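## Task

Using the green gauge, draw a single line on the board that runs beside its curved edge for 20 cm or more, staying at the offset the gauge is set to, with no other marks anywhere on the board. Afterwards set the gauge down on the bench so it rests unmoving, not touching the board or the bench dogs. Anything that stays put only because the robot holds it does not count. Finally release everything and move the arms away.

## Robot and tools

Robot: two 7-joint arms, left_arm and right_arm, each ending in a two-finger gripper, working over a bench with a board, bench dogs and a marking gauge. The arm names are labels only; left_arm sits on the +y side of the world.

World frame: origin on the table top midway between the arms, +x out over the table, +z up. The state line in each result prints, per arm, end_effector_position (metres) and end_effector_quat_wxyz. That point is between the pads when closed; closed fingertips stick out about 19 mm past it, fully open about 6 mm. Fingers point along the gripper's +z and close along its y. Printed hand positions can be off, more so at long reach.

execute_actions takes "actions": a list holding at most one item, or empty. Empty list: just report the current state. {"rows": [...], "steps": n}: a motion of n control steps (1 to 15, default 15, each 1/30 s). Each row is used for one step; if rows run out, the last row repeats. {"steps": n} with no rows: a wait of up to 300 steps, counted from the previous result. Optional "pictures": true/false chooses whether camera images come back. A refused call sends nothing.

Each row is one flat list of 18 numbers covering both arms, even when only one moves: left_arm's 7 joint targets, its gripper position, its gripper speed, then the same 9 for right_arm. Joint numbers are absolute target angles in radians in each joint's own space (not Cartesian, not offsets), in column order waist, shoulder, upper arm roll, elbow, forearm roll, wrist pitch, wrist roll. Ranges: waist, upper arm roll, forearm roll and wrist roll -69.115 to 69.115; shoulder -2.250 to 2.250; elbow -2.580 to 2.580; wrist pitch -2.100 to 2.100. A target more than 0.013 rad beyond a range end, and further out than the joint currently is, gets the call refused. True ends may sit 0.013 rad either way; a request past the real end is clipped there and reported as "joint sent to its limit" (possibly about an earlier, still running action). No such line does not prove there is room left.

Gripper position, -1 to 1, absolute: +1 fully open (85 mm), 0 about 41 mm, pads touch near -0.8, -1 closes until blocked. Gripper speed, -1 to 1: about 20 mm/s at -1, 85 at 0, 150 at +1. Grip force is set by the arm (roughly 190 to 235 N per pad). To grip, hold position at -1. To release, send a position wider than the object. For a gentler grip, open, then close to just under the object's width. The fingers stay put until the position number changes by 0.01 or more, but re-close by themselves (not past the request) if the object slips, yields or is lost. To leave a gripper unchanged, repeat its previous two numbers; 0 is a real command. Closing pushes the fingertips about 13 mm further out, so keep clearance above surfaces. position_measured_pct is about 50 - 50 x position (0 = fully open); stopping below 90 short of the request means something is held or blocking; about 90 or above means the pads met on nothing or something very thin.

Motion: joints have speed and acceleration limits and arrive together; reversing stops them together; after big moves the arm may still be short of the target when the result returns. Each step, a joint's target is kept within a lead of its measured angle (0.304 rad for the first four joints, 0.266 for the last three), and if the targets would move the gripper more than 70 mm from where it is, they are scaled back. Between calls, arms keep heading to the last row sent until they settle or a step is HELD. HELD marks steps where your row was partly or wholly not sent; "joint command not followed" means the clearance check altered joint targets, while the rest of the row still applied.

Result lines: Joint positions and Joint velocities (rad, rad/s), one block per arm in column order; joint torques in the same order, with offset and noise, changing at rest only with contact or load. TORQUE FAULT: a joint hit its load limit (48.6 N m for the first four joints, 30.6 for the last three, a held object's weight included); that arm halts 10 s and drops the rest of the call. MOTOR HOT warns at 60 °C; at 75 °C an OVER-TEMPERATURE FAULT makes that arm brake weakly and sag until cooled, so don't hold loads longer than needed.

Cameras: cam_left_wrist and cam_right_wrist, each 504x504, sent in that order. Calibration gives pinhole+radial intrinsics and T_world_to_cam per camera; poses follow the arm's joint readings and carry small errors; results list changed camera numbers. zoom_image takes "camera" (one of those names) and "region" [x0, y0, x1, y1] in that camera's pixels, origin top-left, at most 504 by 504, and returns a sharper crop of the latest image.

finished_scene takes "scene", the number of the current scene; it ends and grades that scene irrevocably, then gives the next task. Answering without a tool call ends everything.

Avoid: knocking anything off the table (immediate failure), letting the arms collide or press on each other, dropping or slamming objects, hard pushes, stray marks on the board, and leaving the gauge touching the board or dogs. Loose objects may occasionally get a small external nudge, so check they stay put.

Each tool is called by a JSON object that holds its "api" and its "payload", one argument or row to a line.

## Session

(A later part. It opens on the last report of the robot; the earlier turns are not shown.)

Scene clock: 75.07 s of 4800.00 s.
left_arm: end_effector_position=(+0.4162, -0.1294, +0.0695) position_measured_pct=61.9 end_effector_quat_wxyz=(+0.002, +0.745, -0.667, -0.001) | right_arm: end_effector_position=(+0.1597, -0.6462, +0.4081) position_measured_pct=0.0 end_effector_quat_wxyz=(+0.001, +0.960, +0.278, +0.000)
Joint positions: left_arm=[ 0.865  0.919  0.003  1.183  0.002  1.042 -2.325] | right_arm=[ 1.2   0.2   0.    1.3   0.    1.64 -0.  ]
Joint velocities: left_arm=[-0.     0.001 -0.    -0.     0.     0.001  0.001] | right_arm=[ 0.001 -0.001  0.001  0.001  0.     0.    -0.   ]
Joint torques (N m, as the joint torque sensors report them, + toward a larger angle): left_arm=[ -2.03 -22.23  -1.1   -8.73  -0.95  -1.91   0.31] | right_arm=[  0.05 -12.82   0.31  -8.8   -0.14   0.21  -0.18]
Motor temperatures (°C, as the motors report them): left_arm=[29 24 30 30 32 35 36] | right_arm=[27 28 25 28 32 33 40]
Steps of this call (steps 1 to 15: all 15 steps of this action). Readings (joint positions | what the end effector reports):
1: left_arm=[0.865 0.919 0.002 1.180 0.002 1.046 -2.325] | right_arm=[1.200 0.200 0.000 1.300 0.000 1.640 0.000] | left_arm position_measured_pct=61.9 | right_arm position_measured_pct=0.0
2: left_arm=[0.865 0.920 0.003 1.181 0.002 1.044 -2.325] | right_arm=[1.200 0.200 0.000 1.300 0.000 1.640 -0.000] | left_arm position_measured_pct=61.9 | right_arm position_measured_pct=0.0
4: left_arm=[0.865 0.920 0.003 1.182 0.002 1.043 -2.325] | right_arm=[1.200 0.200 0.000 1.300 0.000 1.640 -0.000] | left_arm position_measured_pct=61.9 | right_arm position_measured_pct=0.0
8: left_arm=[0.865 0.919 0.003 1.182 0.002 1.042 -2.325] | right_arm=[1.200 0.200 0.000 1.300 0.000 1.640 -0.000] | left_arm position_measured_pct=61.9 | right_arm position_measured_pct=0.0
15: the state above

{"api": "execute_actions", "payload": {
  "actions": [
    {"rows":[[0.8346,0.8872,0,1.2597,0,0.9947,-2.392,-1,0,1.2,0.2,0,1.3,0,1.64,0,1,0]]}
  ],
  "pictures": false
}}

{"api": "execute_actions", "payload": {
  "actions": [
    {"rows":[[0.8046,0.8557,0,1.3303,0,0.9556,-2.462,-1,0,1.2,0.2,0,1.3,0,1.64,0,1,0]]}
  ],
  "pictures": false
}}

{"api": "execute_actions", "payload": {
  "actions": [
    {"rows":[[0.7703,0.8266,0,1.3954,0,0.9196,-2.537,-1,0,1.2,0.2,0,1.3,0,1.64,0,1,0]]}
  ]
}}

Scene clock: 82.83 s of 4800.00 s.
left_arm: end_effector_position=(+0.4151, -0.1100, +0.0695) position_measured_pct=61.9 end_effector_quat_wxyz=(-0.003, -0.731, +0.682, -0.002) | right_arm: end_effector_position=(+0.1597, -0.6462, +0.4081) position_measured_pct=0.0 end_effector_quat_wxyz=(+0.001, +0.960, +0.278, +0.000)
Joint positions: left_arm=[ 0.839  0.885  0.004  1.258  0.003  0.995 -2.392] | right_arm=[ 1.2   0.2   0.    1.3  -0.    1.64 -0.  ]
Joint velocities: left_arm=[-0.003 -0.002  0.     0.003  0.001  0.    -0.001] | right_arm=[-0.     0.    -0.001  0.001  0.001 -0.     0.002]
Joint torques (N m, as the joint torque sensors report them, + toward a larger angle): left_arm=[ -2.89 -21.87  -2.41  -6.35  -1.2    0.04   0.23] | right_arm=[  0.1  -13.08   0.45  -8.61  -0.15   0.31  -0.08]
Motor temperatures (°C, as the motors report them): left_arm=[29 24 30 30 32 35 36] | right_arm=[27 28 25 28 32 33 40]
Steps of this call (steps 1 to 15: the robot went on to your last target; steps 16 to 90: nothing new was sent; then 4.27 s passed at rest; steps 91 to 105: all 15 steps of this action). Readings (joint positions | what the end effector reports):
91: left_arm=[0.865 0.919 0.003 1.184 0.002 1.042 -2.326] | right_arm=[1.200 0.200 0.000 1.300 0.000 1.640 -0.000] | left_arm position_measured_pct=61.9 | right_arm position_measured_pct=0.0
92: left_arm=[0.863 0.916 0.003 1.189 0.002 1.037 -2.330] | right_arm=[1.200 0.200 0.000 1.300 0.000 1.640 0.000] | left_arm position_measured_pct=61.9 | right_arm position_measured_pct=0.0
94: left_arm=[0.853 0.903 0.004 1.216 0.003 1.021 -2.352] | right_arm=[1.200 0.200 0.000 1.300 0.000 1.640 0.000] | left_arm position_measured_pct=61.9 | right_arm position_measured_pct=0.0
98: left_arm=[0.841 0.887 0.004 1.255 0.003 0.996 -2.391] | right_arm=[1.200 0.200 0.000 1.300 0.000 1.640 0.000] | left_arm position_measured_pct=61.9 | right_arm position_measured_pct=0.0
105: the state above

Scene clock: 83.33 s of 4800.00 s.
left_arm: end_effector_position=(+0.4145, -0.0870, +0.0694) position_measured_pct=61.9 end_effector_quat_wxyz=(-0.002, -0.717, +0.697, -0.002) | right_arm: end_effector_position=(+0.1597, -0.6462, +0.4081) position_measured_pct=0.0 end_effector_quat_wxyz=(+0.001, +0.960, +0.278, +0.000)
Joint positions: left_arm=[ 0.809  0.854  0.004  1.329  0.003  0.956 -2.462] | right_arm=[ 1.2   0.2   0.    1.3   0.    1.64 -0.  ]
Joint velocities: left_arm=[-0.003 -0.002  0.     0.003  0.    -0.     0.001] | right_arm=[ 0.001  0.     0.     0.001  0.     0.    -0.   ]
Joint torques (N m, as the joint torque sensors report them, + toward a larger angle): left_arm=[ -2.53 -21.56  -1.85  -6.52  -1.49  -0.33   0.36] | right_arm=[  0.07 -12.75   0.38  -8.6   -0.24   0.3   -0.1 ]
Motor temperatures (°C, as the motors report them): left_arm=[29 24 30 30 32 35 36] | right_arm=[27 28 25 28 32 33 40]
Steps of this call (steps 1 to 15: all 15 steps of this action). Readings (joint positions | what the end effector reports):
1: left_arm=[0.839 0.885 0.004 1.260 0.003 0.994 -2.393] | right_arm=[1.200 0.200 0.000 1.300 -0.000 1.640 0.000] | left_arm position_measured_pct=61.9 | right_arm position_measured_pct=0.0
2: left_arm=[0.836 0.882 0.005 1.266 0.003 0.991 -2.398] | right_arm=[1.200 0.200 0.000 1.300 0.000 1.640 -0.000] | left_arm position_measured_pct=61.9 | right_arm position_measured_pct=0.0
4: left_arm=[0.823 0.869 0.005 1.293 0.003 0.977 -2.423] | right_arm=[1.200 0.200 0.000 1.300 0.000 1.640 -0.000] | left_arm position_measured_pct=61.9 | right_arm position_measured_pct=0.0
8: left_arm=[0.811 0.855 0.004 1.326 0.003 0.956 -2.461] | right_arm=[1.200 0.200 0.000 1.300 0.000 1.640 -0.000] | left_arm position_measured_pct=61.9 | right_arm position_measured_pct=0.0
15: the state above

Scene clock: 83.83 s of 4800.00 s.
left_arm: end_effector_position=(+0.4148, -0.0629, +0.0694) position_measured_pct=61.9 end_effector_quat_wxyz=(-0.002, -0.703, +0.711, -0.002) | right_arm: end_effector_position=(+0.1597, -0.6462, +0.4081) position_measured_pct=0.0 end_effector_quat_wxyz=(+0.001, +0.960, +0.278, +0.000)
Joint positions: left_arm=[ 0.775  0.825  0.004  1.394  0.003  0.92  -2.537] | right_arm=[ 1.2   0.2   0.    1.3  -0.    1.64 -0.  ]
Joint velocities: left_arm=[-0.003 -0.002  0.     0.003  0.    -0.001 -0.   ] | right_arm=[ 0.001 -0.    -0.    -0.001  0.001  0.001 -0.001]
Joint torques (N m, as the joint torque sensors report them, + toward a larger angle): left_arm=[ -2.82 -21.68  -1.81  -6.08  -0.9   -0.32   0.47] | right_arm=[ -0.2  -13.01   0.49  -8.55  -0.22   0.29  -0.27]
Motor temperatures (°C, as the motors report them): left_arm=[29 24 30 30 32 35 36] | right_arm=[27 28 25 28 32 33 40]
Steps of this call (steps 1 to 15: all 15 steps of this action). Readings (joint positions | what the end effector reports):
1: left_arm=[0.808 0.853 0.004 1.330 0.003 0.955 -2.463] | right_arm=[1.200 0.200 0.000 1.300 -0.000 1.640 0.000] | left_arm position_measured_pct=61.9 | right_arm position_measured_pct=0.0
2: left_arm=[0.805 0.850 0.005 1.336 0.003 0.952 -2.469] | right_arm=[1.200 0.200 0.000 1.300 0.000 1.640 -0.000] | left_arm position_measured_pct=61.9 | right_arm position_measured_pct=0.0
4: left_arm=[0.790 0.838 0.005 1.364 0.003 0.939 -2.498] | right_arm=[1.200 0.200 0.000 1.300 0.000 1.640 -0.000] | left_arm position_measured_pct=61.9 | right_arm position_measured_pct=0.0
8: left_arm=[0.777 0.826 0.004 1.392 0.003 0.920 -2.536] | right_arm=[1.200 0.200 0.000 1.300 0.000 1.640 -0.000] | left_arm position_measured_pct=61.9 | right_arm position_measured_pct=0.0
15: the state above
camera_calibration (this result's frames):
cam_left_wrist: T_world_to_cam=[[-0.997921, -0.06444, 0.000784979, 0.401388], [-0.0643375, 0.995484, -0.0698012, 0.15145], [0.00371655, -0.0697066, -0.997561, 0.210306], [0, 0, 0, 1]] pos_world=[0.409516, -0.110241, 0.220049]
cam_right_wrist: T_world_to_cam=[[0.490731, -0.871307, -0.0026036, -0.631579], [-0.870493, -0.490139, -0.0447743, -0.0929973], [0.037736, 0.0242386, -0.998994, 0.567155], [0, 0, 0, 1]] pos_world=[0.20758, -0.609628, 0.560776]

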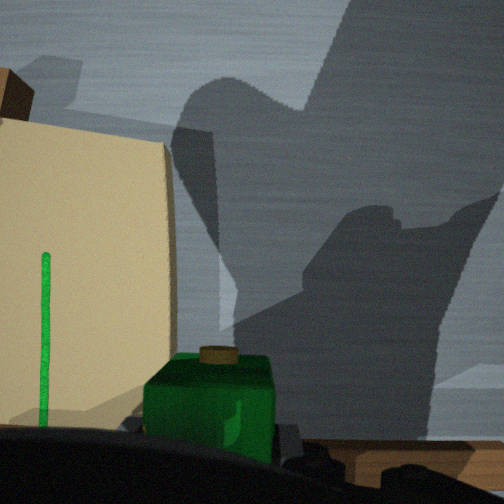

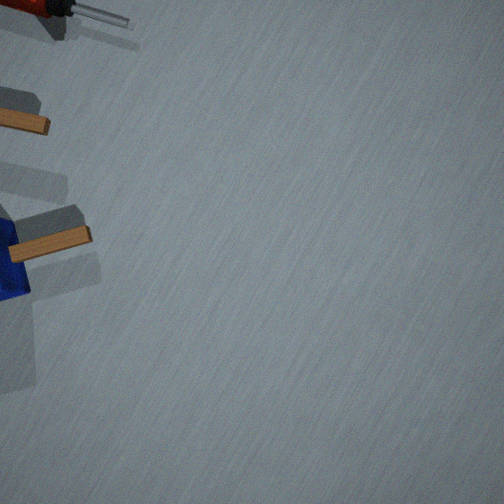

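{"api": "execute_actions", "payload": {
  "actions": [
    {"rows":[[0.7333,0.8061,0,1.4405,0,0.895,-2.614,-1,0,1.2,0.2,0,1.3,0,1.64,0,1,0]]}
  ],
  "pictures": false
}}

{"api": "execute_actions", "payload": {
  "actions": [
    {"rows":[[0.6937,0.7842,0,1.4895,0,0.8679,-2.694,-1,0,1.2,0.2,0,1.3,0,1.64,0,1,0]]}
  ],
  "pictures": false
}}

{"api": "execute_actions", "payload": {
  "actions": [
    {"rows":[[0.6516,0.7659,0,1.5305,0,0.8452,-2.775,-1,0,1.2,0.2,0,1.3,0,1.64,0,1,0]]}
  ],
  "pictures": false
}}

{"api": "execute_actions", "payload": {
  "actions": [
    {"rows":[[0.6076,0.7511,0,1.5635,0,0.827,-2.86,-1,0,1.2,0.2,0,1.3,0,1.64,0,1,0]]}
  ]
}}

Scene clock: 87.33 s of 4800.00 s.
left_arm: end_effector_position=(+0.4163, -0.0420, +0.0695) position_measured_pct=61.9 end_effector_quat_wxyz=(-0.003, -0.688, +0.726, -0.001) | right_arm: end_effector_position=(+0.1597, -0.6462, +0.4081) position_measured_pct=0.0 end_effector_quat_wxyz=(+0.001, +0.960, +0.278, +0.000)
Joint positions: left_arm=[ 0.74   0.804  0.006  1.44   0.004  0.896 -2.615] | right_arm=[ 1.2   0.2   0.    1.3   0.    1.64 -0.  ]
Joint velocities: left_arm=[-0.003 -0.001  0.     0.001  0.     0.001  0.   ] | right_arm=[-0.     0.     0.001  0.     0.    -0.001 -0.001]
Joint torques (N m, as the joint torque sensors report them, + toward a larger angle): left_arm=[ -4.27 -20.3   -3.31  -7.03  -1.84  -0.76   0.39] | right_arm=[  0.06 -12.81   0.39  -8.63  -0.22   0.26  -0.36]
Motor temperatures (°C, as the motors report them): left_arm=[29 24 30 30 32 35 36] | right_arm=[27 28 25 28 32 33 40]
Steps of this call (steps 1 to 15: the robot went on to your last target; steps 16 to 90: nothing new was sent; steps 91 to 105: all 15 steps of this action). Readings (joint positions | what the end effector reports):
91: left_arm=[0.773 0.824 0.004 1.396 0.003 0.919 -2.539] | right_arm=[1.200 0.200 0.000 1.300 0.000 1.640 0.000] | left_arm position_measured_pct=61.9 | right_arm position_measured_pct=0.0
92: left_arm=[0.768 0.821 0.005 1.402 0.003 0.916 -2.547] | right_arm=[1.200 0.200 0.000 1.300 0.000 1.640 -0.000] | left_arm position_measured_pct=61.9 | right_arm position_measured_pct=0.0
94: left_arm=[0.750 0.811 0.006 1.425 0.004 0.906 -2.585] | right_arm=[1.200 0.200 0.000 1.300 -0.000 1.640 -0.000] | left_arm position_measured_pct=61.9 | right_arm position_measured_pct=0.0
98: left_arm=[0.742 0.805 0.006 1.439 0.004 0.897 -2.614] | right_arm=[1.200 0.200 0.000 1.300 0.000 1.640 -0.000] | left_arm position_measured_pct=61.9 | right_arm position_measured_pct=0.0
105: the state above

Scene clock: 87.83 s of 4800.00 s.
left_arm: end_effector_position=(+0.4185, -0.0179, +0.0694) position_measured_pct=61.9 end_effector_quat_wxyz=(-0.003, -0.673, +0.740, -0.001) | right_arm: end_effector_position=(+0.1597, -0.6462, +0.4081) position_measured_pct=0.0 end_effector_quat_wxyz=(+0.001, +0.960, +0.278, +0.000)
Joint positions: left_arm=[ 0.7    0.782  0.006  1.49   0.004  0.87  -2.695] | right_arm=[ 1.2   0.2   0.    1.3   0.    1.64 -0.  ]
Joint velocities: left_arm=[-0.002 -0.002  0.001  0.002  0.     0.     0.   ] | right_arm=[ 0.    -0.     0.     0.001 -0.     0.001 -0.001]
Joint torques (N m, as the joint torque sensors report them, + toward a larger angle): left_arm=[ -4.15 -19.9   -3.19  -6.56  -1.89  -0.93   0.45] | right_arm=[ -0.06 -12.92   0.39  -8.68  -0.12   0.28  -0.23]
Motor temperatures (°C, as the motors report them): left_arm=[29 24 30 30 32 35 36] | right_arm=[27 28 25 28 32 33 40]
Steps of this call (steps 1 to 15: all 15 steps of this action). Readings (joint positions | what the end effector reports):
1: left_arm=[0.738 0.803 0.006 1.442 0.004 0.896 -2.616] | right_arm=[1.200 0.200 0.000 1.300 -0.000 1.640 -0.000] | left_arm position_measured_pct=61.9 | right_arm position_measured_pct=0.0
2: left_arm=[0.733 0.800 0.007 1.447 0.004 0.893 -2.624] | right_arm=[1.200 0.200 0.000 1.300 0.000 1.640 0.000] | left_arm position_measured_pct=61.9 | right_arm position_measured_pct=0.0
4: left_arm=[0.713 0.790 0.007 1.472 0.004 0.881 -2.661] | right_arm=[1.200 0.200 0.000 1.300 0.000 1.640 -0.000] | left_arm position_measured_pct=61.9 | right_arm position_measured_pct=0.0
8: left_arm=[0.702 0.783 0.006 1.488 0.004 0.870 -2.694] | right_arm=[1.200 0.200 0.000 1.300 -0.000 1.640 -0.000] | left_arm position_measured_pct=61.9 | right_arm position_measured_pct=0.0
15: the state above

Scene clock: 88.33 s of 4800.00 s.
left_arm: end_effector_position=(+0.4216, +0.0058, +0.0693) position_measured_pct=61.9 end_effector_quat_wxyz=(-0.003, -0.658, +0.753, -0.001) | right_arm: end_effector_position=(+0.1597, -0.6462, +0.4081) position_measured_pct=0.0 end_effector_quat_wxyz=(+0.001, +0.960, +0.278, +0.000)
Joint positions: left_arm=[ 0.658  0.764  0.006  1.531  0.004  0.847 -2.776] | right_arm=[1.2  0.2  0.   1.3  0.   1.64 0.  ]
Joint velocities: left_arm=[-0.001 -0.     0.001  0.001  0.    -0.    -0.001] | right_arm=[-0.    -0.    -0.002  0.     0.001  0.     0.   ]
Joint torques (N m, as the joint torque sensors report them, + toward a larger angle): left_arm=[ -4.65 -19.83  -4.58  -6.98  -1.74  -1.11   0.82] | right_arm=[ -0.09 -12.8    0.36  -8.72  -0.19   0.18  -0.25]
Motor temperatures (°C, as the motors report them): left_arm=[29 24 30 30 32 35 36] | right_arm=[27 28 25 28 32 33 40]
Steps of this call (steps 1 to 15: all 15 steps of this action). Readings (joint positions | what the end effector reports):
1: left_arm=[0.698 0.781 0.006 1.491 0.004 0.869 -2.696] | right_arm=[1.200 0.200 0.000 1.300 0.000 1.640 -0.000] | left_arm position_measured_pct=61.9 | right_arm position_measured_pct=0.0
2: left_arm=[0.692 0.778 0.007 1.497 0.004 0.866 -2.705] | right_arm=[1.200 0.200 0.000 1.300 -0.000 1.640 0.000] | left_arm position_measured_pct=61.9 | right_arm position_measured_pct=0.0
4: left_arm=[0.670 0.770 0.006 1.518 0.004 0.856 -2.746] | right_arm=[1.200 0.200 0.000 1.300 0.000 1.640 -0.000] | left_arm position_measured_pct=61.9 | right_arm position_measured_pct=0.0
8: left_arm=[0.660 0.764 0.006 1.530 0.004 0.848 -2.775] | right_arm=[1.200 0.200 0.000 1.300 0.000 1.640 -0.000] | left_arm position_measured_pct=61.9 | right_arm position_measured_pct=0.0
15: the state above

Scene clock: 88.83 s of 4800.00 s.
left_arm: end_effector_position=(+0.4258, +0.0299, +0.0693) position_measured_pct=61.9 end_effector_quat_wxyz=(-0.003, -0.643, +0.766, -0.001) | right_arm: end_effector_position=(+0.1597, -0.6462, +0.4081) position_measured_pct=0.0 end_effector_quat_wxyz=(+0.001, +0.960, +0.278, +0.000)
Joint positions: left_arm=[ 0.614  0.749  0.006  1.564  0.003  0.829 -2.861] | right_arm=[1.2  0.2  0.   1.3  0.   1.64 0.  ]
Joint velocities: left_arm=[-0.002  0.     0.001  0.     0.001 -0.    -0.   ] | right_arm=[ 0.     0.001  0.001 -0.    -0.001  0.     0.002]
Joint torques (N m, as the joint torque sensors report them, + toward a larger angle): left_arm=[ -3.95 -19.32  -3.48  -6.88  -1.88  -1.04   0.12] | right_arm=[ -0.02 -12.78   0.44  -8.8   -0.34   0.36  -0.22]
Motor temperatures (°C, as the motors report them): left_arm=[29 24 30 30 32 35 36] | right_arm=[27 28 25 28 32 33 40]
Steps of this call (steps 1 to 15: all 15 steps of this action). Readings (joint positions | what the end effector reports):
1: left_arm=[0.657 0.763 0.007 1.532 0.004 0.846 -2.777] | right_arm=[1.200 0.200 0.000 1.300 -0.000 1.640 -0.000] | left_arm position_measured_pct=61.9 | right_arm position_measured_pct=0.0
2: left_arm=[0.650 0.761 0.008 1.536 0.004 0.844 -2.786] | right_arm=[1.200 0.200 0.000 1.300 0.000 1.640 -0.000] | left_arm position_measured_pct=61.9 | right_arm position_measured_pct=0.0
4: left_arm=[0.627 0.754 0.007 1.553 0.004 0.836 -2.828] | right_arm=[1.200 0.200 0.000 1.300 0.000 1.640 -0.000] | left_arm position_measured_pct=61.9 | right_arm position_measured_pct=0.0
8: left_arm=[0.616 0.749 0.005 1.563 0.003 0.830 -2.860] | right_arm=[1.200 0.200 0.000 1.300 0.000 1.640 -0.000] | left_arm position_measured_pct=61.9 | right_arm position_measured_pct=0.0
15: the state above
camera_calibration (this result's frames):
cam_left_wrist: T_world_to_cam=[[-0.995121, 0.0986263, 0.00248388, 0.412223], [0.0982083, 0.992676, -0.0703584, -0.0092977], [-0.00940488, -0.0697712, -0.997519, 0.222236], [0, 0, 0, 1]] pos_world=[0.413215, -0.0159207, 0.220006]
cam_right_wrist: T_world_to_cam=[[0.490732, -0.871307, -0.00260381, -0.631578], [-0.870493, -0.49014, -0.0447741, -0.0929976], [0.0377357, 0.0242387, -0.998994, 0.567155], [0, 0, 0, 1]] pos_world=[0.20758, -0.609628, 0.560776]

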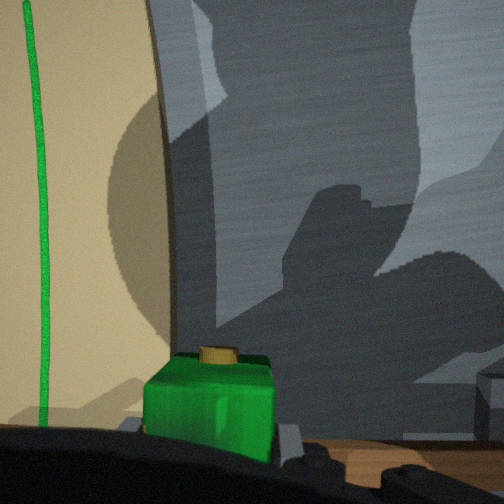

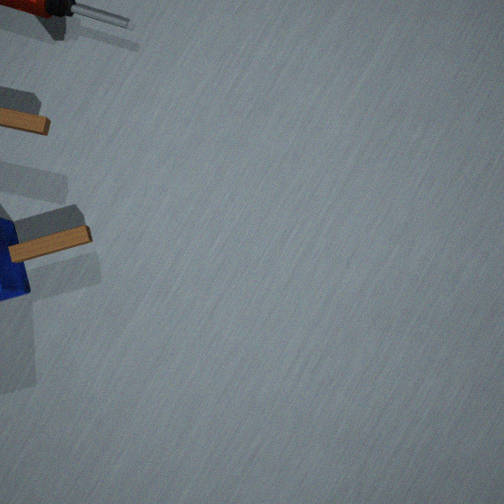

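Increase push (r+5..6mm), roll more negative.

{"api": "execute_actions", "payload": {
  "actions": [
    {"rows":[[0.5617,0.7434,0,1.5814,0,0.8168,-2.97,-1,0,1.2,0.2,0,1.3,0,1.64,0,1,0]]}
  ],
  "pictures": false
}}

{"api": "execute_actions", "payload": {
  "actions": [
    {"rows":[[0.5093,0.736,0,1.598,0,0.8076,-3.068,-1,0,1.2,0.2,0,1.3,0,1.64,0,1,0]]}
  ],
  "pictures": false
}}

{"api": "execute_actions", "payload": {
  "actions": [
    {"rows":[[0.4552,0.7331,0,1.605,0,0.8035,-3.167,-1,0,1.2,0.2,0,1.3,0,1.64,0,1,0]]}
  ]
}}

{"api": "execute_actions", "payload": {
  "actions": [
    {"rows":[[0.46,0.6,0,1.57,0,0.97,-3.167,-1,0,1.2,0.2,0,1.3,0,1.64,0,1,0]]}
  ],
  "pictures": false
}}

{"api": "execute_actions", "payload": {
  "actions": [
    {"rows":[[1.05,0.7247,0,1.233,0,1.184,-1.571,-1,0,1.2,0.2,0,1.3,0,1.64,0,1,0]]}
  ]
}}

{"api": "execute_actions", "payload": {
  "actions": [
    {"steps":60}
  ],
  "pictures": false
}}

{"api": "execute_actions", "payload": {
  "actions": [
    {"rows":[[1.05,0.846,0,1.3497,0,0.946,-1.571,-1,0,1.2,0.2,0,1.3,0,1.64,0,1,0]]}
  ],
  "pictures": false
}}

{"api": "execute_actions", "payload": {
  "actions": [
    {"rows":[[1.05,0.856,0,1.3497,0,0.936,-1.571,-1,0,1.2,0.2,0,1.3,0,1.64,0,1,0]]}
  ],
  "pictures": false
}}

{"api": "execute_actions", "payload": {
  "actions": [
    {"rows":[[1.05,0.856,0,1.3497,0,0.936,-1.571,0.1,0,1.2,0.2,0,1.3,0,1.64,0,1,0]]}
  ],
  "pictures": false
}}

{"api": "execute_actions", "payload": {
  "actions": [
    {"rows":[[1.05,0.68,0,1.233,0,1.228,-1.571,0.1,0,1.2,0.2,0,1.3,0,1.64,0,1,0]]}
  ]
}}

Scene clock: 95.50 s of 4800.00 s.
left_arm: end_effector_position=(+0.4310, +0.0512, +0.0693) position_measured_pct=61.9 end_effector_quat_wxyz=(-0.004, -0.617, +0.787, -0.001) | right_arm: end_effector_position=(+0.1597, -0.6462, +0.4081) position_measured_pct=0.0 end_effector_quat_wxyz=(+0.001, +0.960, +0.278, +0.000)
Joint positions: left_arm=[ 0.57   0.74   0.008  1.583  0.005  0.82  -2.971] | right_arm=[1.2  0.2  0.   1.3  0.   1.64 0.  ]
Joint velocities: left_arm=[-0.002  0.001  0.001  0.     0.     0.    -0.   ] | right_arm=[-0.    -0.     0.     0.001 -0.001  0.     0.002]
Joint torques (N m, as the joint torque sensors report them, + toward a larger angle): left_arm=[ -4.79 -18.41  -5.32  -8.15  -2.61  -1.75   0.78] | right_arm=[ -0.1  -12.98   0.42  -8.54  -0.2    0.22  -0.21]
Motor temperatures (°C, as the motors report them): left_arm=[29 24 30 30 32 35 36] | right_arm=[27 28 25 28 32 33 40]
Steps of this call (steps 1 to 15: the robot went on to your last target; steps 16 to 90: nothing new was sent; then 3.17 s passed at rest; steps 91 to 105: all 15 steps of this action). Readings (joint positions | what the end effector reports):
91: left_arm=[0.612 0.749 0.006 1.564 0.004 0.829 -2.862] | right_arm=[1.200 0.200 0.000 1.300 0.000 1.640 -0.000] | left_arm position_measured_pct=61.9 | right_arm position_measured_pct=0.0
92: left_arm=[0.607 0.748 0.007 1.566 0.004 0.828 -2.872] | right_arm=[1.200 0.200 0.000 1.300 0.000 1.640 -0.000] | left_arm position_measured_pct=61.9 | right_arm position_measured_pct=0.0
94: left_arm=[0.587 0.744 0.008 1.575 0.005 0.825 -2.919] | right_arm=[1.200 0.200 0.000 1.300 0.000 1.640 -0.000] | left_arm position_measured_pct=61.9 | right_arm position_measured_pct=0.0
98: left_arm=[0.572 0.741 0.006 1.582 0.004 0.821 -2.969] | right_arm=[1.200 0.200 0.000 1.300 0.000 1.640 0.000] | left_arm position_measured_pct=61.9 | right_arm position_measured_pct=0.0
105: the state above

Scene clock: 96.00 s of 4800.00 s.
left_arm: end_effector_position=(+0.4379, +0.0770, +0.0693) position_measured_pct=61.9 end_effector_quat_wxyz=(-0.005, -0.599, +0.801, -0.001) | right_arm: end_effector_position=(+0.1597, -0.6462, +0.4081) position_measured_pct=0.0 end_effector_quat_wxyz=(+0.001, +0.960, +0.278, +0.000)
Joint positions: left_arm=[ 0.517  0.733  0.008  1.6    0.005  0.812 -3.069] | right_arm=[ 1.2   0.2   0.    1.3   0.    1.64 -0.  ]
Joint velocities: left_arm=[-0.002 -0.     0.002  0.     0.001  0.     0.   ] | right_arm=[ 0.001  0.001 -0.     0.002 -0.     0.    -0.001]
Joint torques (N m, as the joint torque sensors report them, + toward a larger angle): left_arm=[ -5.48 -17.75  -5.3   -8.46  -2.49  -2.14   0.58] | right_arm=[ -0.14 -12.92   0.32  -8.64  -0.22   0.33  -0.17]
Motor temperatures (°C, as the motors report them): left_arm=[29 24 30 30 32 35 36] | right_arm=[27 28 25 28 32 33 40]
Steps of this call (steps 1 to 15: all 15 steps of this action). Readings (joint positions | what the end effector reports):
1: left_arm=[0.568 0.740 0.008 1.583 0.005 0.820 -2.972] | right_arm=[1.200 0.200 0.000 1.300 0.000 1.640 -0.000] | left_arm position_measured_pct=61.9 | right_arm position_measured_pct=0.0
2: left_arm=[0.561 0.739 0.009 1.585 0.005 0.819 -2.981] | right_arm=[1.200 0.200 0.000 1.300 0.000 1.640 -0.000] | left_arm position_measured_pct=61.9 | right_arm position_measured_pct=0.0
4: left_arm=[0.536 0.736 0.010 1.594 0.005 0.816 -3.026] | right_arm=[1.200 0.200 0.000 1.300 0.000 1.640 -0.000] | left_arm position_measured_pct=61.9 | right_arm position_measured_pct=0.0
8: left_arm=[0.520 0.733 0.006 1.600 0.004 0.813 -3.068] | right_arm=[1.200 0.200 0.000 1.300 0.000 1.640 -0.000] | left_arm position_measured_pct=61.9 | right_arm position_measured_pct=0.0
15: the state above

Scene clock: 96.50 s of 4800.00 s.
left_arm: end_effector_position=(+0.4462, +0.1034, +0.0693) position_measured_pct=61.9 end_effector_quat_wxyz=(-0.005, -0.580, +0.814, -0.001) | right_arm: end_effector_position=(+0.1597, -0.6462, +0.4081) position_measured_pct=0.0 end_effector_quat_wxyz=(+0.001, +0.960, +0.278, +0.000)
Joint positions: left_arm=[ 0.463  0.729  0.008  1.608  0.005  0.809 -3.168] | right_arm=[ 1.2   0.2   0.    1.3   0.    1.64 -0.  ]
Joint velocities: left_arm=[-0.002  0.001  0.002  0.     0.001 -0.001 -0.   ] | right_arm=[ 0.001  0.    -0.     0.001 -0.    -0.    -0.001]
Joint torques (N m, as the joint torque sensors report them, + toward a larger angle): left_arm=[ -5.07 -17.5   -5.35  -8.74  -2.22  -2.85   0.73] | right_arm=[ -0.05 -12.71   0.27  -8.54  -0.24   0.31  -0.13]
Motor temperatures (°C, as the motors report them): left_arm=[29 24 30 30 32 35 36] | right_arm=[27 28 25 28 32 33 40]
Steps of this call (steps 1 to 15: all 15 steps of this action). Readings (joint positions | what the end effector reports):
1: left_arm=[0.516 0.733 0.008 1.600 0.005 0.812 -3.070] | right_arm=[1.200 0.200 0.000 1.300 0.000 1.640 -0.000] | left_arm position_measured_pct=61.9 | right_arm position_measured_pct=0.0
2: left_arm=[0.509 0.732 0.010 1.601 0.006 0.812 -3.079] | right_arm=[1.200 0.200 0.000 1.300 0.000 1.640 -0.000] | left_arm position_measured_pct=61.9 | right_arm position_measured_pct=0.0
4: left_arm=[0.484 0.731 0.011 1.605 0.006 0.811 -3.123] | right_arm=[1.200 0.200 0.000 1.300 0.000 1.640 -0.000] | left_arm position_measured_pct=61.9 | right_arm position_measured_pct=0.0
8: left_arm=[0.466 0.730 0.006 1.608 0.004 0.809 -3.167] | right_arm=[1.200 0.200 0.000 1.300 0.000 1.640 -0.000] | left_arm position_measured_pct=61.9 | right_arm position_measured_pct=0.0
15: the state above
camera_calibration (this result's frames):
cam_left_wrist: T_world_to_cam=[[-0.96739, 0.253244, 0.00487059, 0.396759], [0.252238, 0.96494, -0.0725719, -0.149934], [-0.0230783, -0.0689768, -0.997351, 0.233544], [0, 0, 0, 1]] pos_world=[0.427029, 0.0603093, 0.220112]
cam_right_wrist: T_world_to_cam=[[0.490731, -0.871307, -0.00260354, -0.631579], [-0.870493, -0.490139, -0.0447741, -0.0929975], [0.0377359, 0.0242384, -0.998994, 0.567155], [0, 0, 0, 1]] pos_world=[0.20758, -0.609628, 0.560776]

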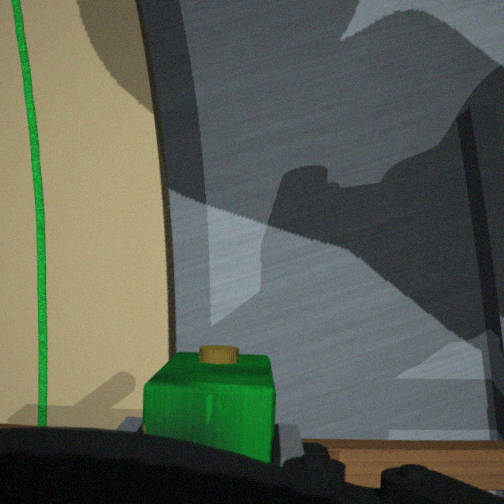

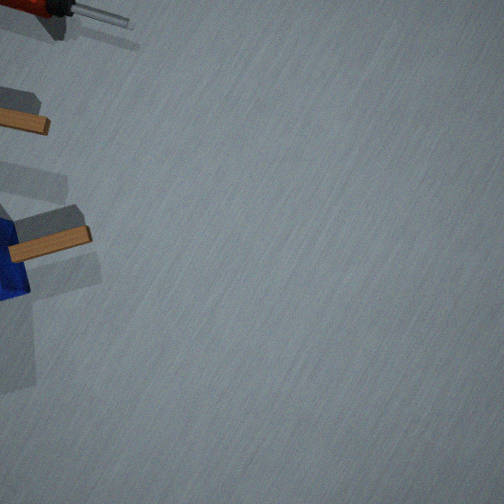

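Scene clock: 97.00 s of 4800.00 s.
left_arm: end_effector_position=(+0.4408, +0.1121, +0.1427) position_measured_pct=61.9 end_effector_quat_wxyz=(+0.000, -0.583, +0.812, -0.000) | right_arm: end_effector_position=(+0.1597, -0.6462, +0.4081) position_measured_pct=0.0 end_effector_quat_wxyz=(+0.001, +0.960, +0.278, +0.000)
Joint positions: left_arm=[ 0.46   0.602 -0.     1.57  -0.     0.97  -3.167] | right_arm=[ 1.2   0.2   0.    1.3  -0.    1.64  0.  ]
Joint velocities: left_arm=[-0.001 -0.015 -0.    -0.    -0.    -0.001 -0.001] | right_arm=[ 0.    -0.     0.001  0.     0.     0.001 -0.001]
Joint torques (N m, as the joint torque sensors report them, + toward a larger angle): left_arm=[  0.12 -19.48   0.77  -7.22  -0.06  -0.21   0.09] | right_arm=[ -0.12 -13.     0.3   -8.44  -0.16   0.16  -0.17]
Motor temperatures (°C, as the motors report them): left_arm=[29 24 30 30 32 35 36] | right_arm=[27 28 25 28 32 33 40]
Steps of this call (steps 1 to 15: all 15 steps of this action). Readings (joint positions | what the end effector reports):
1: left_arm=[0.463 0.728 0.008 1.607 0.004 0.810 -3.168] | right_arm=[1.200 0.200 -0.000 1.300 0.000 1.640 0.000] | left_arm position_measured_pct=61.9 | right_arm position_measured_pct=0.0
2: left_arm=[0.463 0.723 0.006 1.606 0.003 0.815 -3.167] | right_arm=[1.200 0.200 0.000 1.300 0.000 1.640 0.000] | left_arm position_measured_pct=61.9 | right_arm position_measured_pct=0.0
4: left_arm=[0.461 0.696 0.001 1.599 0.000 0.847 -3.167] | right_arm=[1.200 0.200 0.000 1.300 0.000 1.640 -0.000] | left_arm position_measured_pct=61.9 | right_arm position_measured_pct=0.0
8: left_arm=[0.460 0.618 -0.000 1.574 -0.000 0.947 -3.167] | right_arm=[1.200 0.200 0.000 1.300 0.000 1.640 -0.000] | left_arm position_measured_pct=61.9 | right_arm position_measured_pct=0.0
15: the state above

Scene clock: 97.50 s of 4800.00 s.
left_arm: end_effector_position=(+0.4088, -0.0507, +0.1605) position_measured_pct=61.9 end_effector_quat_wxyz=(+0.000, -0.566, +0.824, +0.001) | right_arm: end_effector_position=(+0.1597, -0.6462, +0.4081) position_measured_pct=0.0 end_effector_quat_wxyz=(+0.001, +0.960, +0.278, +0.000)
Joint positions: left_arm=[ 0.769  0.687 -0.001  1.34  -0.     1.117 -2.901] | right_arm=[ 1.2   0.2   0.    1.3   0.    1.64 -0.  ]
Joint velocities: left_arm=[ 0.743  0.107  0.003 -0.312  0.002  0.194  0.653] | right_arm=[ 0.     0.001  0.    -0.001 -0.002 -0.001  0.002]
Joint torques (N m, as the joint torque sensors report them, + toward a larger angle): left_arm=[  0.56 -22.52   0.75  -7.67   0.19  -0.15   0.33] | right_arm=[ -0.06 -12.95   0.27  -8.64  -0.16   0.38  -0.15]
Motor temperatures (°C, as the motors report them): left_arm=[29 24 30 30 32 35 36] | right_arm=[27 28 25 28 32 33 40]
Steps of this call (steps 1 to 15: all 15 steps of this action). Readings (joint positions | what the end effector reports):
1: left_arm=[0.462 0.602 -0.000 1.569 -0.000 0.971 -3.166] | right_arm=[1.200 0.200 0.000 1.300 0.000 1.640 -0.000] | left_arm position_measured_pct=61.9 | right_arm position_measured_pct=0.0
2: left_arm=[0.468 0.605 -0.002 1.563 -0.001 0.975 -3.162] | right_arm=[1.200 0.200 0.000 1.300 0.000 1.640 0.000] | left_arm position_measured_pct=61.9 | right_arm position_measured_pct=0.0
4: left_arm=[0.497 0.618 -0.004 1.536 -0.002 0.993 -3.139] | right_arm=[1.200 0.200 0.000 1.300 0.000 1.640 0.000] | left_arm position_measured_pct=61.9 | right_arm position_measured_pct=0.0
8: left_arm=[0.596 0.652 -0.001 1.444 -0.000 1.053 -3.053] | right_arm=[1.200 0.200 0.000 1.300 0.000 1.640 0.000] | left_arm position_measured_pct=61.9 | right_arm position_measured_pct=0.0
15: the state above
camera_calibration (this result's frames):
cam_left_wrist: T_world_to_cam=[[-0.95779, 0.287463, 0.00163511, 0.397479], [0.286804, 0.95595, -0.0624781, -0.00139553], [-0.0195232, -0.0593719, -0.998045, 0.312223], [0, 0, 0, 1]] pos_world=[0.387198, -0.0943894, 0.310876]
cam_right_wrist: T_world_to_cam=[[0.490731, -0.871307, -0.00260351, -0.631579], [-0.870493, -0.490139, -0.0447741, -0.0929975], [0.0377359, 0.0242384, -0.998994, 0.567155], [0, 0, 0, 1]] pos_world=[0.20758, -0.609628, 0.560776]

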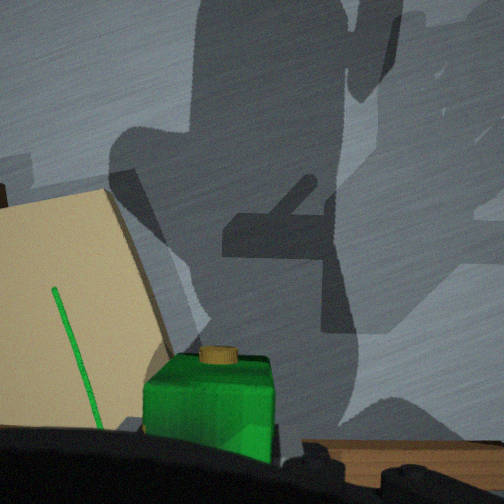

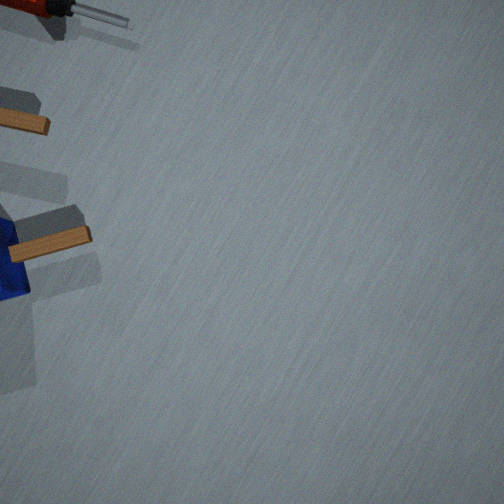

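Scene clock: 99.50 s of 4800.00 s.
left_arm: end_effector_position=(+0.3123, -0.1757, +0.1699) position_measured_pct=61.9 end_effector_quat_wxyz=(-0.000, +0.903, -0.431, -0.000) | right_arm: end_effector_position=(+0.1597, -0.6462, +0.4081) position_measured_pct=0.0 end_effector_quat_wxyz=(+0.001, +0.960, +0.278, +0.000)
Joint positions: left_arm=[ 1.05   0.725  0.     1.233 -0.     1.184 -1.571] | right_arm=[ 1.2   0.2   0.    1.3   0.    1.64 -0.  ]
Joint velocities: left_arm=[ 0.001  0.     0.     0.    -0.     0.     0.   ] | right_arm=[ 0.     0.     0.     0.001 -0.001 -0.     0.   ]
Joint torques (N m, as the joint torque sensors report them, + toward a larger angle): left_arm=[  0.35 -23.12   0.77  -8.7    0.12  -0.5    0.18] | right_arm=[  0.05 -13.04   0.24  -8.59  -0.18   0.09  -0.3 ]
Motor temperatures (°C, as the motors report them): left_arm=[29 24 30 30 32 35 36] | right_arm=[27 28 25 28 32 33 40]
Steps of this call (steps 1 to 60: the robot went on to your last target). Readings (joint positions | what the end effector reports):
1: left_arm=[0.794 0.690 -0.001 1.330 -0.000 1.123 -2.879] | right_arm=[1.200 0.200 0.000 1.300 -0.000 1.640 -0.000] | left_arm position_measured_pct=61.9 | right_arm position_measured_pct=0.0
2: left_arm=[0.819 0.694 -0.001 1.320 -0.000 1.129 -2.856] | right_arm=[1.200 0.200 0.000 1.300 0.000 1.640 0.000] | left_arm position_measured_pct=61.9 | right_arm position_measured_pct=0.0
4: left_arm=[0.868 0.700 -0.001 1.301 -0.000 1.141 -2.803] | right_arm=[1.200 0.200 0.000 1.300 -0.000 1.640 -0.000] | left_arm position_measured_pct=61.9 | right_arm position_measured_pct=0.0
8: left_arm=[0.961 0.713 0.001 1.266 0.001 1.163 -2.657] | right_arm=[1.200 0.200 0.000 1.300 0.000 1.640 0.000] | left_arm position_measured_pct=61.9 | right_arm position_measured_pct=0.0
60: the state above
All arms were judged still, so your last target was given up. Only a new action makes them travel on or press farther. Fingers that are still opening or closing keep moving.

Scene clock: 100.00 s of 4800.00 s.
left_arm: end_effector_position=(+0.3124, -0.1758, +0.0692) position_measured_pct=61.9 end_effector_quat_wxyz=(+0.000, +0.903, -0.431, +0.000) | right_arm: end_effector_position=(+0.1597, -0.6462, +0.4081) position_measured_pct=0.0 end_effector_quat_wxyz=(+0.001, +0.960, +0.278, +0.000)
Joint positions: left_arm=[ 1.05   0.845 -0.     1.35   0.     0.946 -1.571] | right_arm=[ 1.2   0.2   0.    1.3   0.    1.64 -0.  ]
Joint velocities: left_arm=[ 0.001  0.011  0.     0.002 -0.    -0.003  0.   ] | right_arm=[ 0.    -0.    -0.001  0.002  0.    -0.    -0.002]
Joint torques (N m, as the joint torque sensors report them, + toward a larger angle): left_arm=[ -0.05 -24.1    1.26  -7.8    0.07  -0.14  -0.06] | right_arm=[ -0.13 -12.86   0.41  -8.48  -0.19   0.33  -0.2 ]
Motor temperatures (°C, as the motors report them): left_arm=[29 24 30 30 32 35 36] | right_arm=[27 28 25 28 32 33 40]
Steps of this call (steps 1 to 15: all 15 steps of this action). Readings (joint positions | what the end effector reports):
1: left_arm=[1.050 0.726 0.000 1.234 -0.000 1.182 -1.571] | right_arm=[1.200 0.200 0.000 1.300 0.000 1.640 -0.000] | left_arm position_measured_pct=61.9 | right_arm position_measured_pct=0.0
2: left_arm=[1.050 0.731 0.000 1.238 -0.000 1.173 -1.571] | right_arm=[1.200 0.200 0.000 1.300 0.000 1.640 -0.000] | left_arm position_measured_pct=61.9 | right_arm position_measured_pct=0.0
4: left_arm=[1.050 0.759 0.000 1.263 0.000 1.122 -1.571] | right_arm=[1.200 0.200 0.000 1.300 0.000 1.640 0.000] | left_arm position_measured_pct=61.9 | right_arm position_measured_pct=0.0
8: left_arm=[1.050 0.827 -0.000 1.331 -0.000 0.984 -1.571] | right_arm=[1.200 0.200 0.000 1.300 0.000 1.640 0.000] | left_arm position_measured_pct=61.9 | right_arm position_measured_pct=0.0
15: the state above

Scene clock: 100.50 s of 4800.00 s.
left_arm: end_effector_position=(+0.3129, -0.1764, +0.0629) position_measured_pct=61.9 end_effector_quat_wxyz=(-0.000, +0.903, -0.431, -0.000) | right_arm: end_effector_position=(+0.1597, -0.6462, +0.4081) position_measured_pct=0.0 end_effector_quat_wxyz=(+0.001, +0.960, +0.278, +0.000)
Joint positions: left_arm=[ 1.05   0.856 -0.     1.35   0.     0.936 -1.571] | right_arm=[1.2  0.2  0.   1.3  0.   1.64 0.  ]
Joint velocities: left_arm=[ 0.001  0.001  0.    -0.     0.     0.    -0.001] | right_arm=[-0.     0.    -0.     0.001 -0.     0.    -0.001]
Joint torques (N m, as the joint torque sensors report them, + toward a larger angle): left_arm=[  0.04 -24.57   0.86  -7.16  -0.08  -0.15   0.02] | right_arm=[ -0.07 -12.94   0.35  -8.85  -0.21   0.26  -0.21]
Motor temperatures (°C, as the motors report them): left_arm=[29 24 30 30 32 35 36] | right_arm=[27 28 25 28 32 33 40]
Steps of this call (steps 1 to 15: all 15 steps of this action). Readings (joint positions | what the end effector reports):
1: left_arm=[1.050 0.847 0.000 1.350 -0.000 0.945 -1.571] | right_arm=[1.200 0.200 0.000 1.300 0.000 1.640 0.000] | left_arm position_measured_pct=61.9 | right_arm position_measured_pct=0.0
2: left_arm=[1.050 0.850 0.000 1.349 0.000 0.942 -1.571] | right_arm=[1.200 0.200 0.000 1.300 0.000 1.640 -0.000] | left_arm position_measured_pct=61.9 | right_arm position_measured_pct=0.0
4: left_arm=[1.050 0.854 -0.000 1.350 0.000 0.938 -1.571] | right_arm=[1.200 0.200 0.000 1.300 0.000 1.640 -0.000] | left_arm position_measured_pct=61.9 | right_arm position_measured_pct=0.0
8: left_arm=[1.050 0.856 -0.000 1.350 -0.000 0.936 -1.571] | right_arm=[1.200 0.200 -0.000 1.300 0.000 1.640 -0.000] | left_arm position_measured_pct=61.9 | right_arm position_measured_pct=0.0
15: the state above

Scene clock: 101.00 s of 4800.00 s.
left_arm: end_effector_position=(+0.3129, -0.1764, +0.0629) position_measured_pct=45.2 end_effector_quat_wxyz=(-0.000, +0.903, -0.431, -0.000) | right_arm: end_effector_position=(+0.1597, -0.6462, +0.4081) position_measured_pct=0.0 end_effector_quat_wxyz=(+0.001, +0.960, +0.278, +0.000)
Joint positions: left_arm=[ 1.05   0.856 -0.     1.35   0.     0.936 -1.571] | right_arm=[ 1.2   0.2   0.    1.3   0.    1.64 -0.  ]
Joint velocities: left_arm=[ 0.001  0.     0.    -0.     0.     0.    -0.001] | right_arm=[-0.    -0.    -0.001  0.002 -0.     0.001  0.   ]
Joint torques (N m, as the joint torque sensors report them, + toward a larger angle): left_arm=[ -0.04 -23.74   0.59  -6.94  -0.14  -0.11   0.09] | right_arm=[ -0.14 -13.02   0.5   -8.64  -0.23   0.27  -0.16]
Motor temperatures (°C, as the motors report them): left_arm=[29 24 30 30 32 35 36] | right_arm=[27 28 25 28 32 33 40]
Steps of this call (steps 1 to 15: all 15 steps of this action). Readings (joint positions | what the end effector reports):
1: left_arm=[1.050 0.856 -0.000 1.350 -0.000 0.936 -1.571] | right_arm=[1.200 0.200 0.000 1.300 0.000 1.640 -0.000] | left_arm position_measured_pct=61.9 | right_arm position_measured_pct=0.0
2: left_arm=[1.050 0.856 -0.000 1.350 0.000 0.936 -1.571] | right_arm=[1.200 0.200 0.000 1.300 -0.000 1.640 -0.000] | left_arm position_measured_pct=61.9 | right_arm position_measured_pct=0.0
4: left_arm=[1.050 0.856 0.000 1.350 0.000 0.936 -1.571] | right_arm=[1.200 0.200 0.000 1.300 0.000 1.640 -0.000] | left_arm position_measured_pct=57.5 | right_arm position_measured_pct=0.0
8: left_arm=[1.050 0.856 0.000 1.350 0.000 0.936 -1.571] | right_arm=[1.200 0.200 0.000 1.300 0.000 1.640 -0.000] | left_arm position_measured_pct=47.2 | right_arm position_measured_pct=0.0
15: the state above

Scene clock: 101.50 s of 4800.00 s.
left_arm: end_effector_position=(+0.3065, -0.1686, +0.1936) position_measured_pct=45.2 end_effector_quat_wxyz=(-0.000, +0.903, -0.431, -0.001) | right_arm: end_effector_position=(+0.1597, -0.6462, +0.4081) position_measured_pct=0.0 end_effector_quat_wxyz=(+0.001, +0.960, +0.278, +0.000)
Joint positions: left_arm=[ 1.05   0.683  0.     1.233  0.     1.227 -1.571] | right_arm=[ 1.2   0.2   0.    1.3   0.    1.64 -0.  ]
Joint velocities: left_arm=[ 0.001 -0.023 -0.001 -0.001 -0.     0.015 -0.   ] | right_arm=[-0.    -0.    -0.001 -0.     0.    -0.     0.   ]
Joint torques (N m, as the joint torque sensors report them, + toward a larger angle): left_arm=[  0.   -21.83   0.07  -8.44  -0.04  -0.13   0.04] | right_arm=[  0.15 -12.8    0.28  -8.61  -0.12   0.04  -0.18]
Motor temperatures (°C, as the motors report them): left_arm=[29 24 30 30 32 35 36] | right_arm=[27 28 25 28 32 33 40]
Steps of this call (steps 1 to 15: all 15 steps of this action). Readings (joint positions | what the end effector reports):
1: left_arm=[1.050 0.855 -0.000 1.349 0.000 0.937 -1.571] | right_arm=[1.200 0.200 0.000 1.300 0.000 1.640 -0.000] | left_arm position_measured_pct=45.2 | right_arm position_measured_pct=0.0
2: left_arm=[1.050 0.849 -0.000 1.346 0.000 0.945 -1.571] | right_arm=[1.200 0.200 0.000 1.300 0.000 1.640 0.000] | left_arm position_measured_pct=45.2 | right_arm position_measured_pct=0.0
4: left_arm=[1.050 0.820 -0.000 1.329 -0.000 0.985 -1.571] | right_arm=[1.200 0.200 0.000 1.300 0.000 1.640 -0.000] | left_arm position_measured_pct=45.2 | right_arm position_measured_pct=0.0
8: left_arm=[1.050 0.738 -0.000 1.273 0.000 1.124 -1.571] | right_arm=[1.200 0.200 0.000 1.300 0.000 1.640 -0.000] | left_arm position_measured_pct=45.2 | right_arm position_measured_pct=0.0
15: the state above
camera_calibration (this result's frames):
cam_left_wrist: T_world_to_cam=[[-0.727081, -0.686552, -0.000122768, 0.0986952], [-0.685198, 0.725658, -0.0626385, 0.40183], [0.0430936, -0.0454591, -0.998036, 0.319395], [0, 0, 0, 1]] pos_world=[0.333329, -0.209312, 0.34395]
cam_right_wrist: T_world_to_cam=[[0.490732, -0.871307, -0.00260365, -0.631579], [-0.870493, -0.490139, -0.044774, -0.0929976], [0.0377358, 0.0242385, -0.998994, 0.567155], [0, 0, 0, 1]] pos_world=[0.20758, -0.609628, 0.560776]

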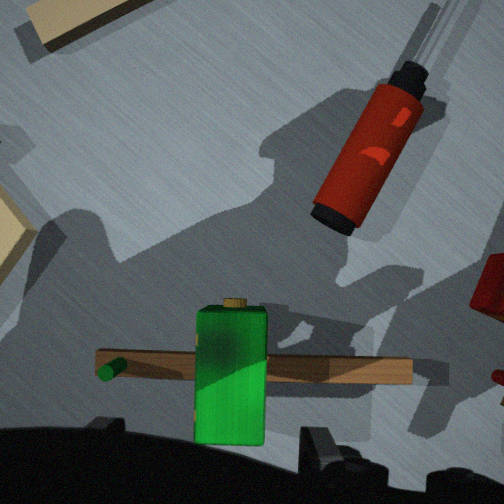

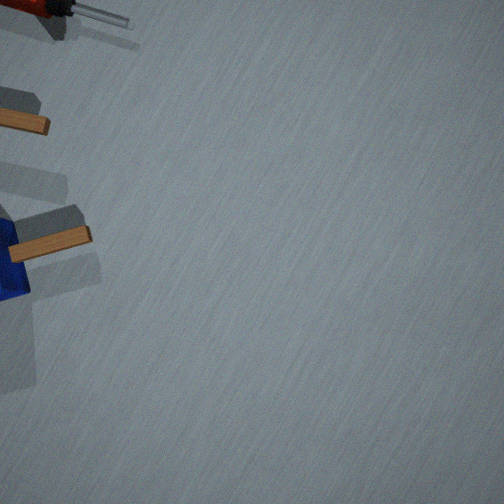

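{"api": "finished_scene", "payload": {
  "scene": 2
}}

The scene is finished: the task was done.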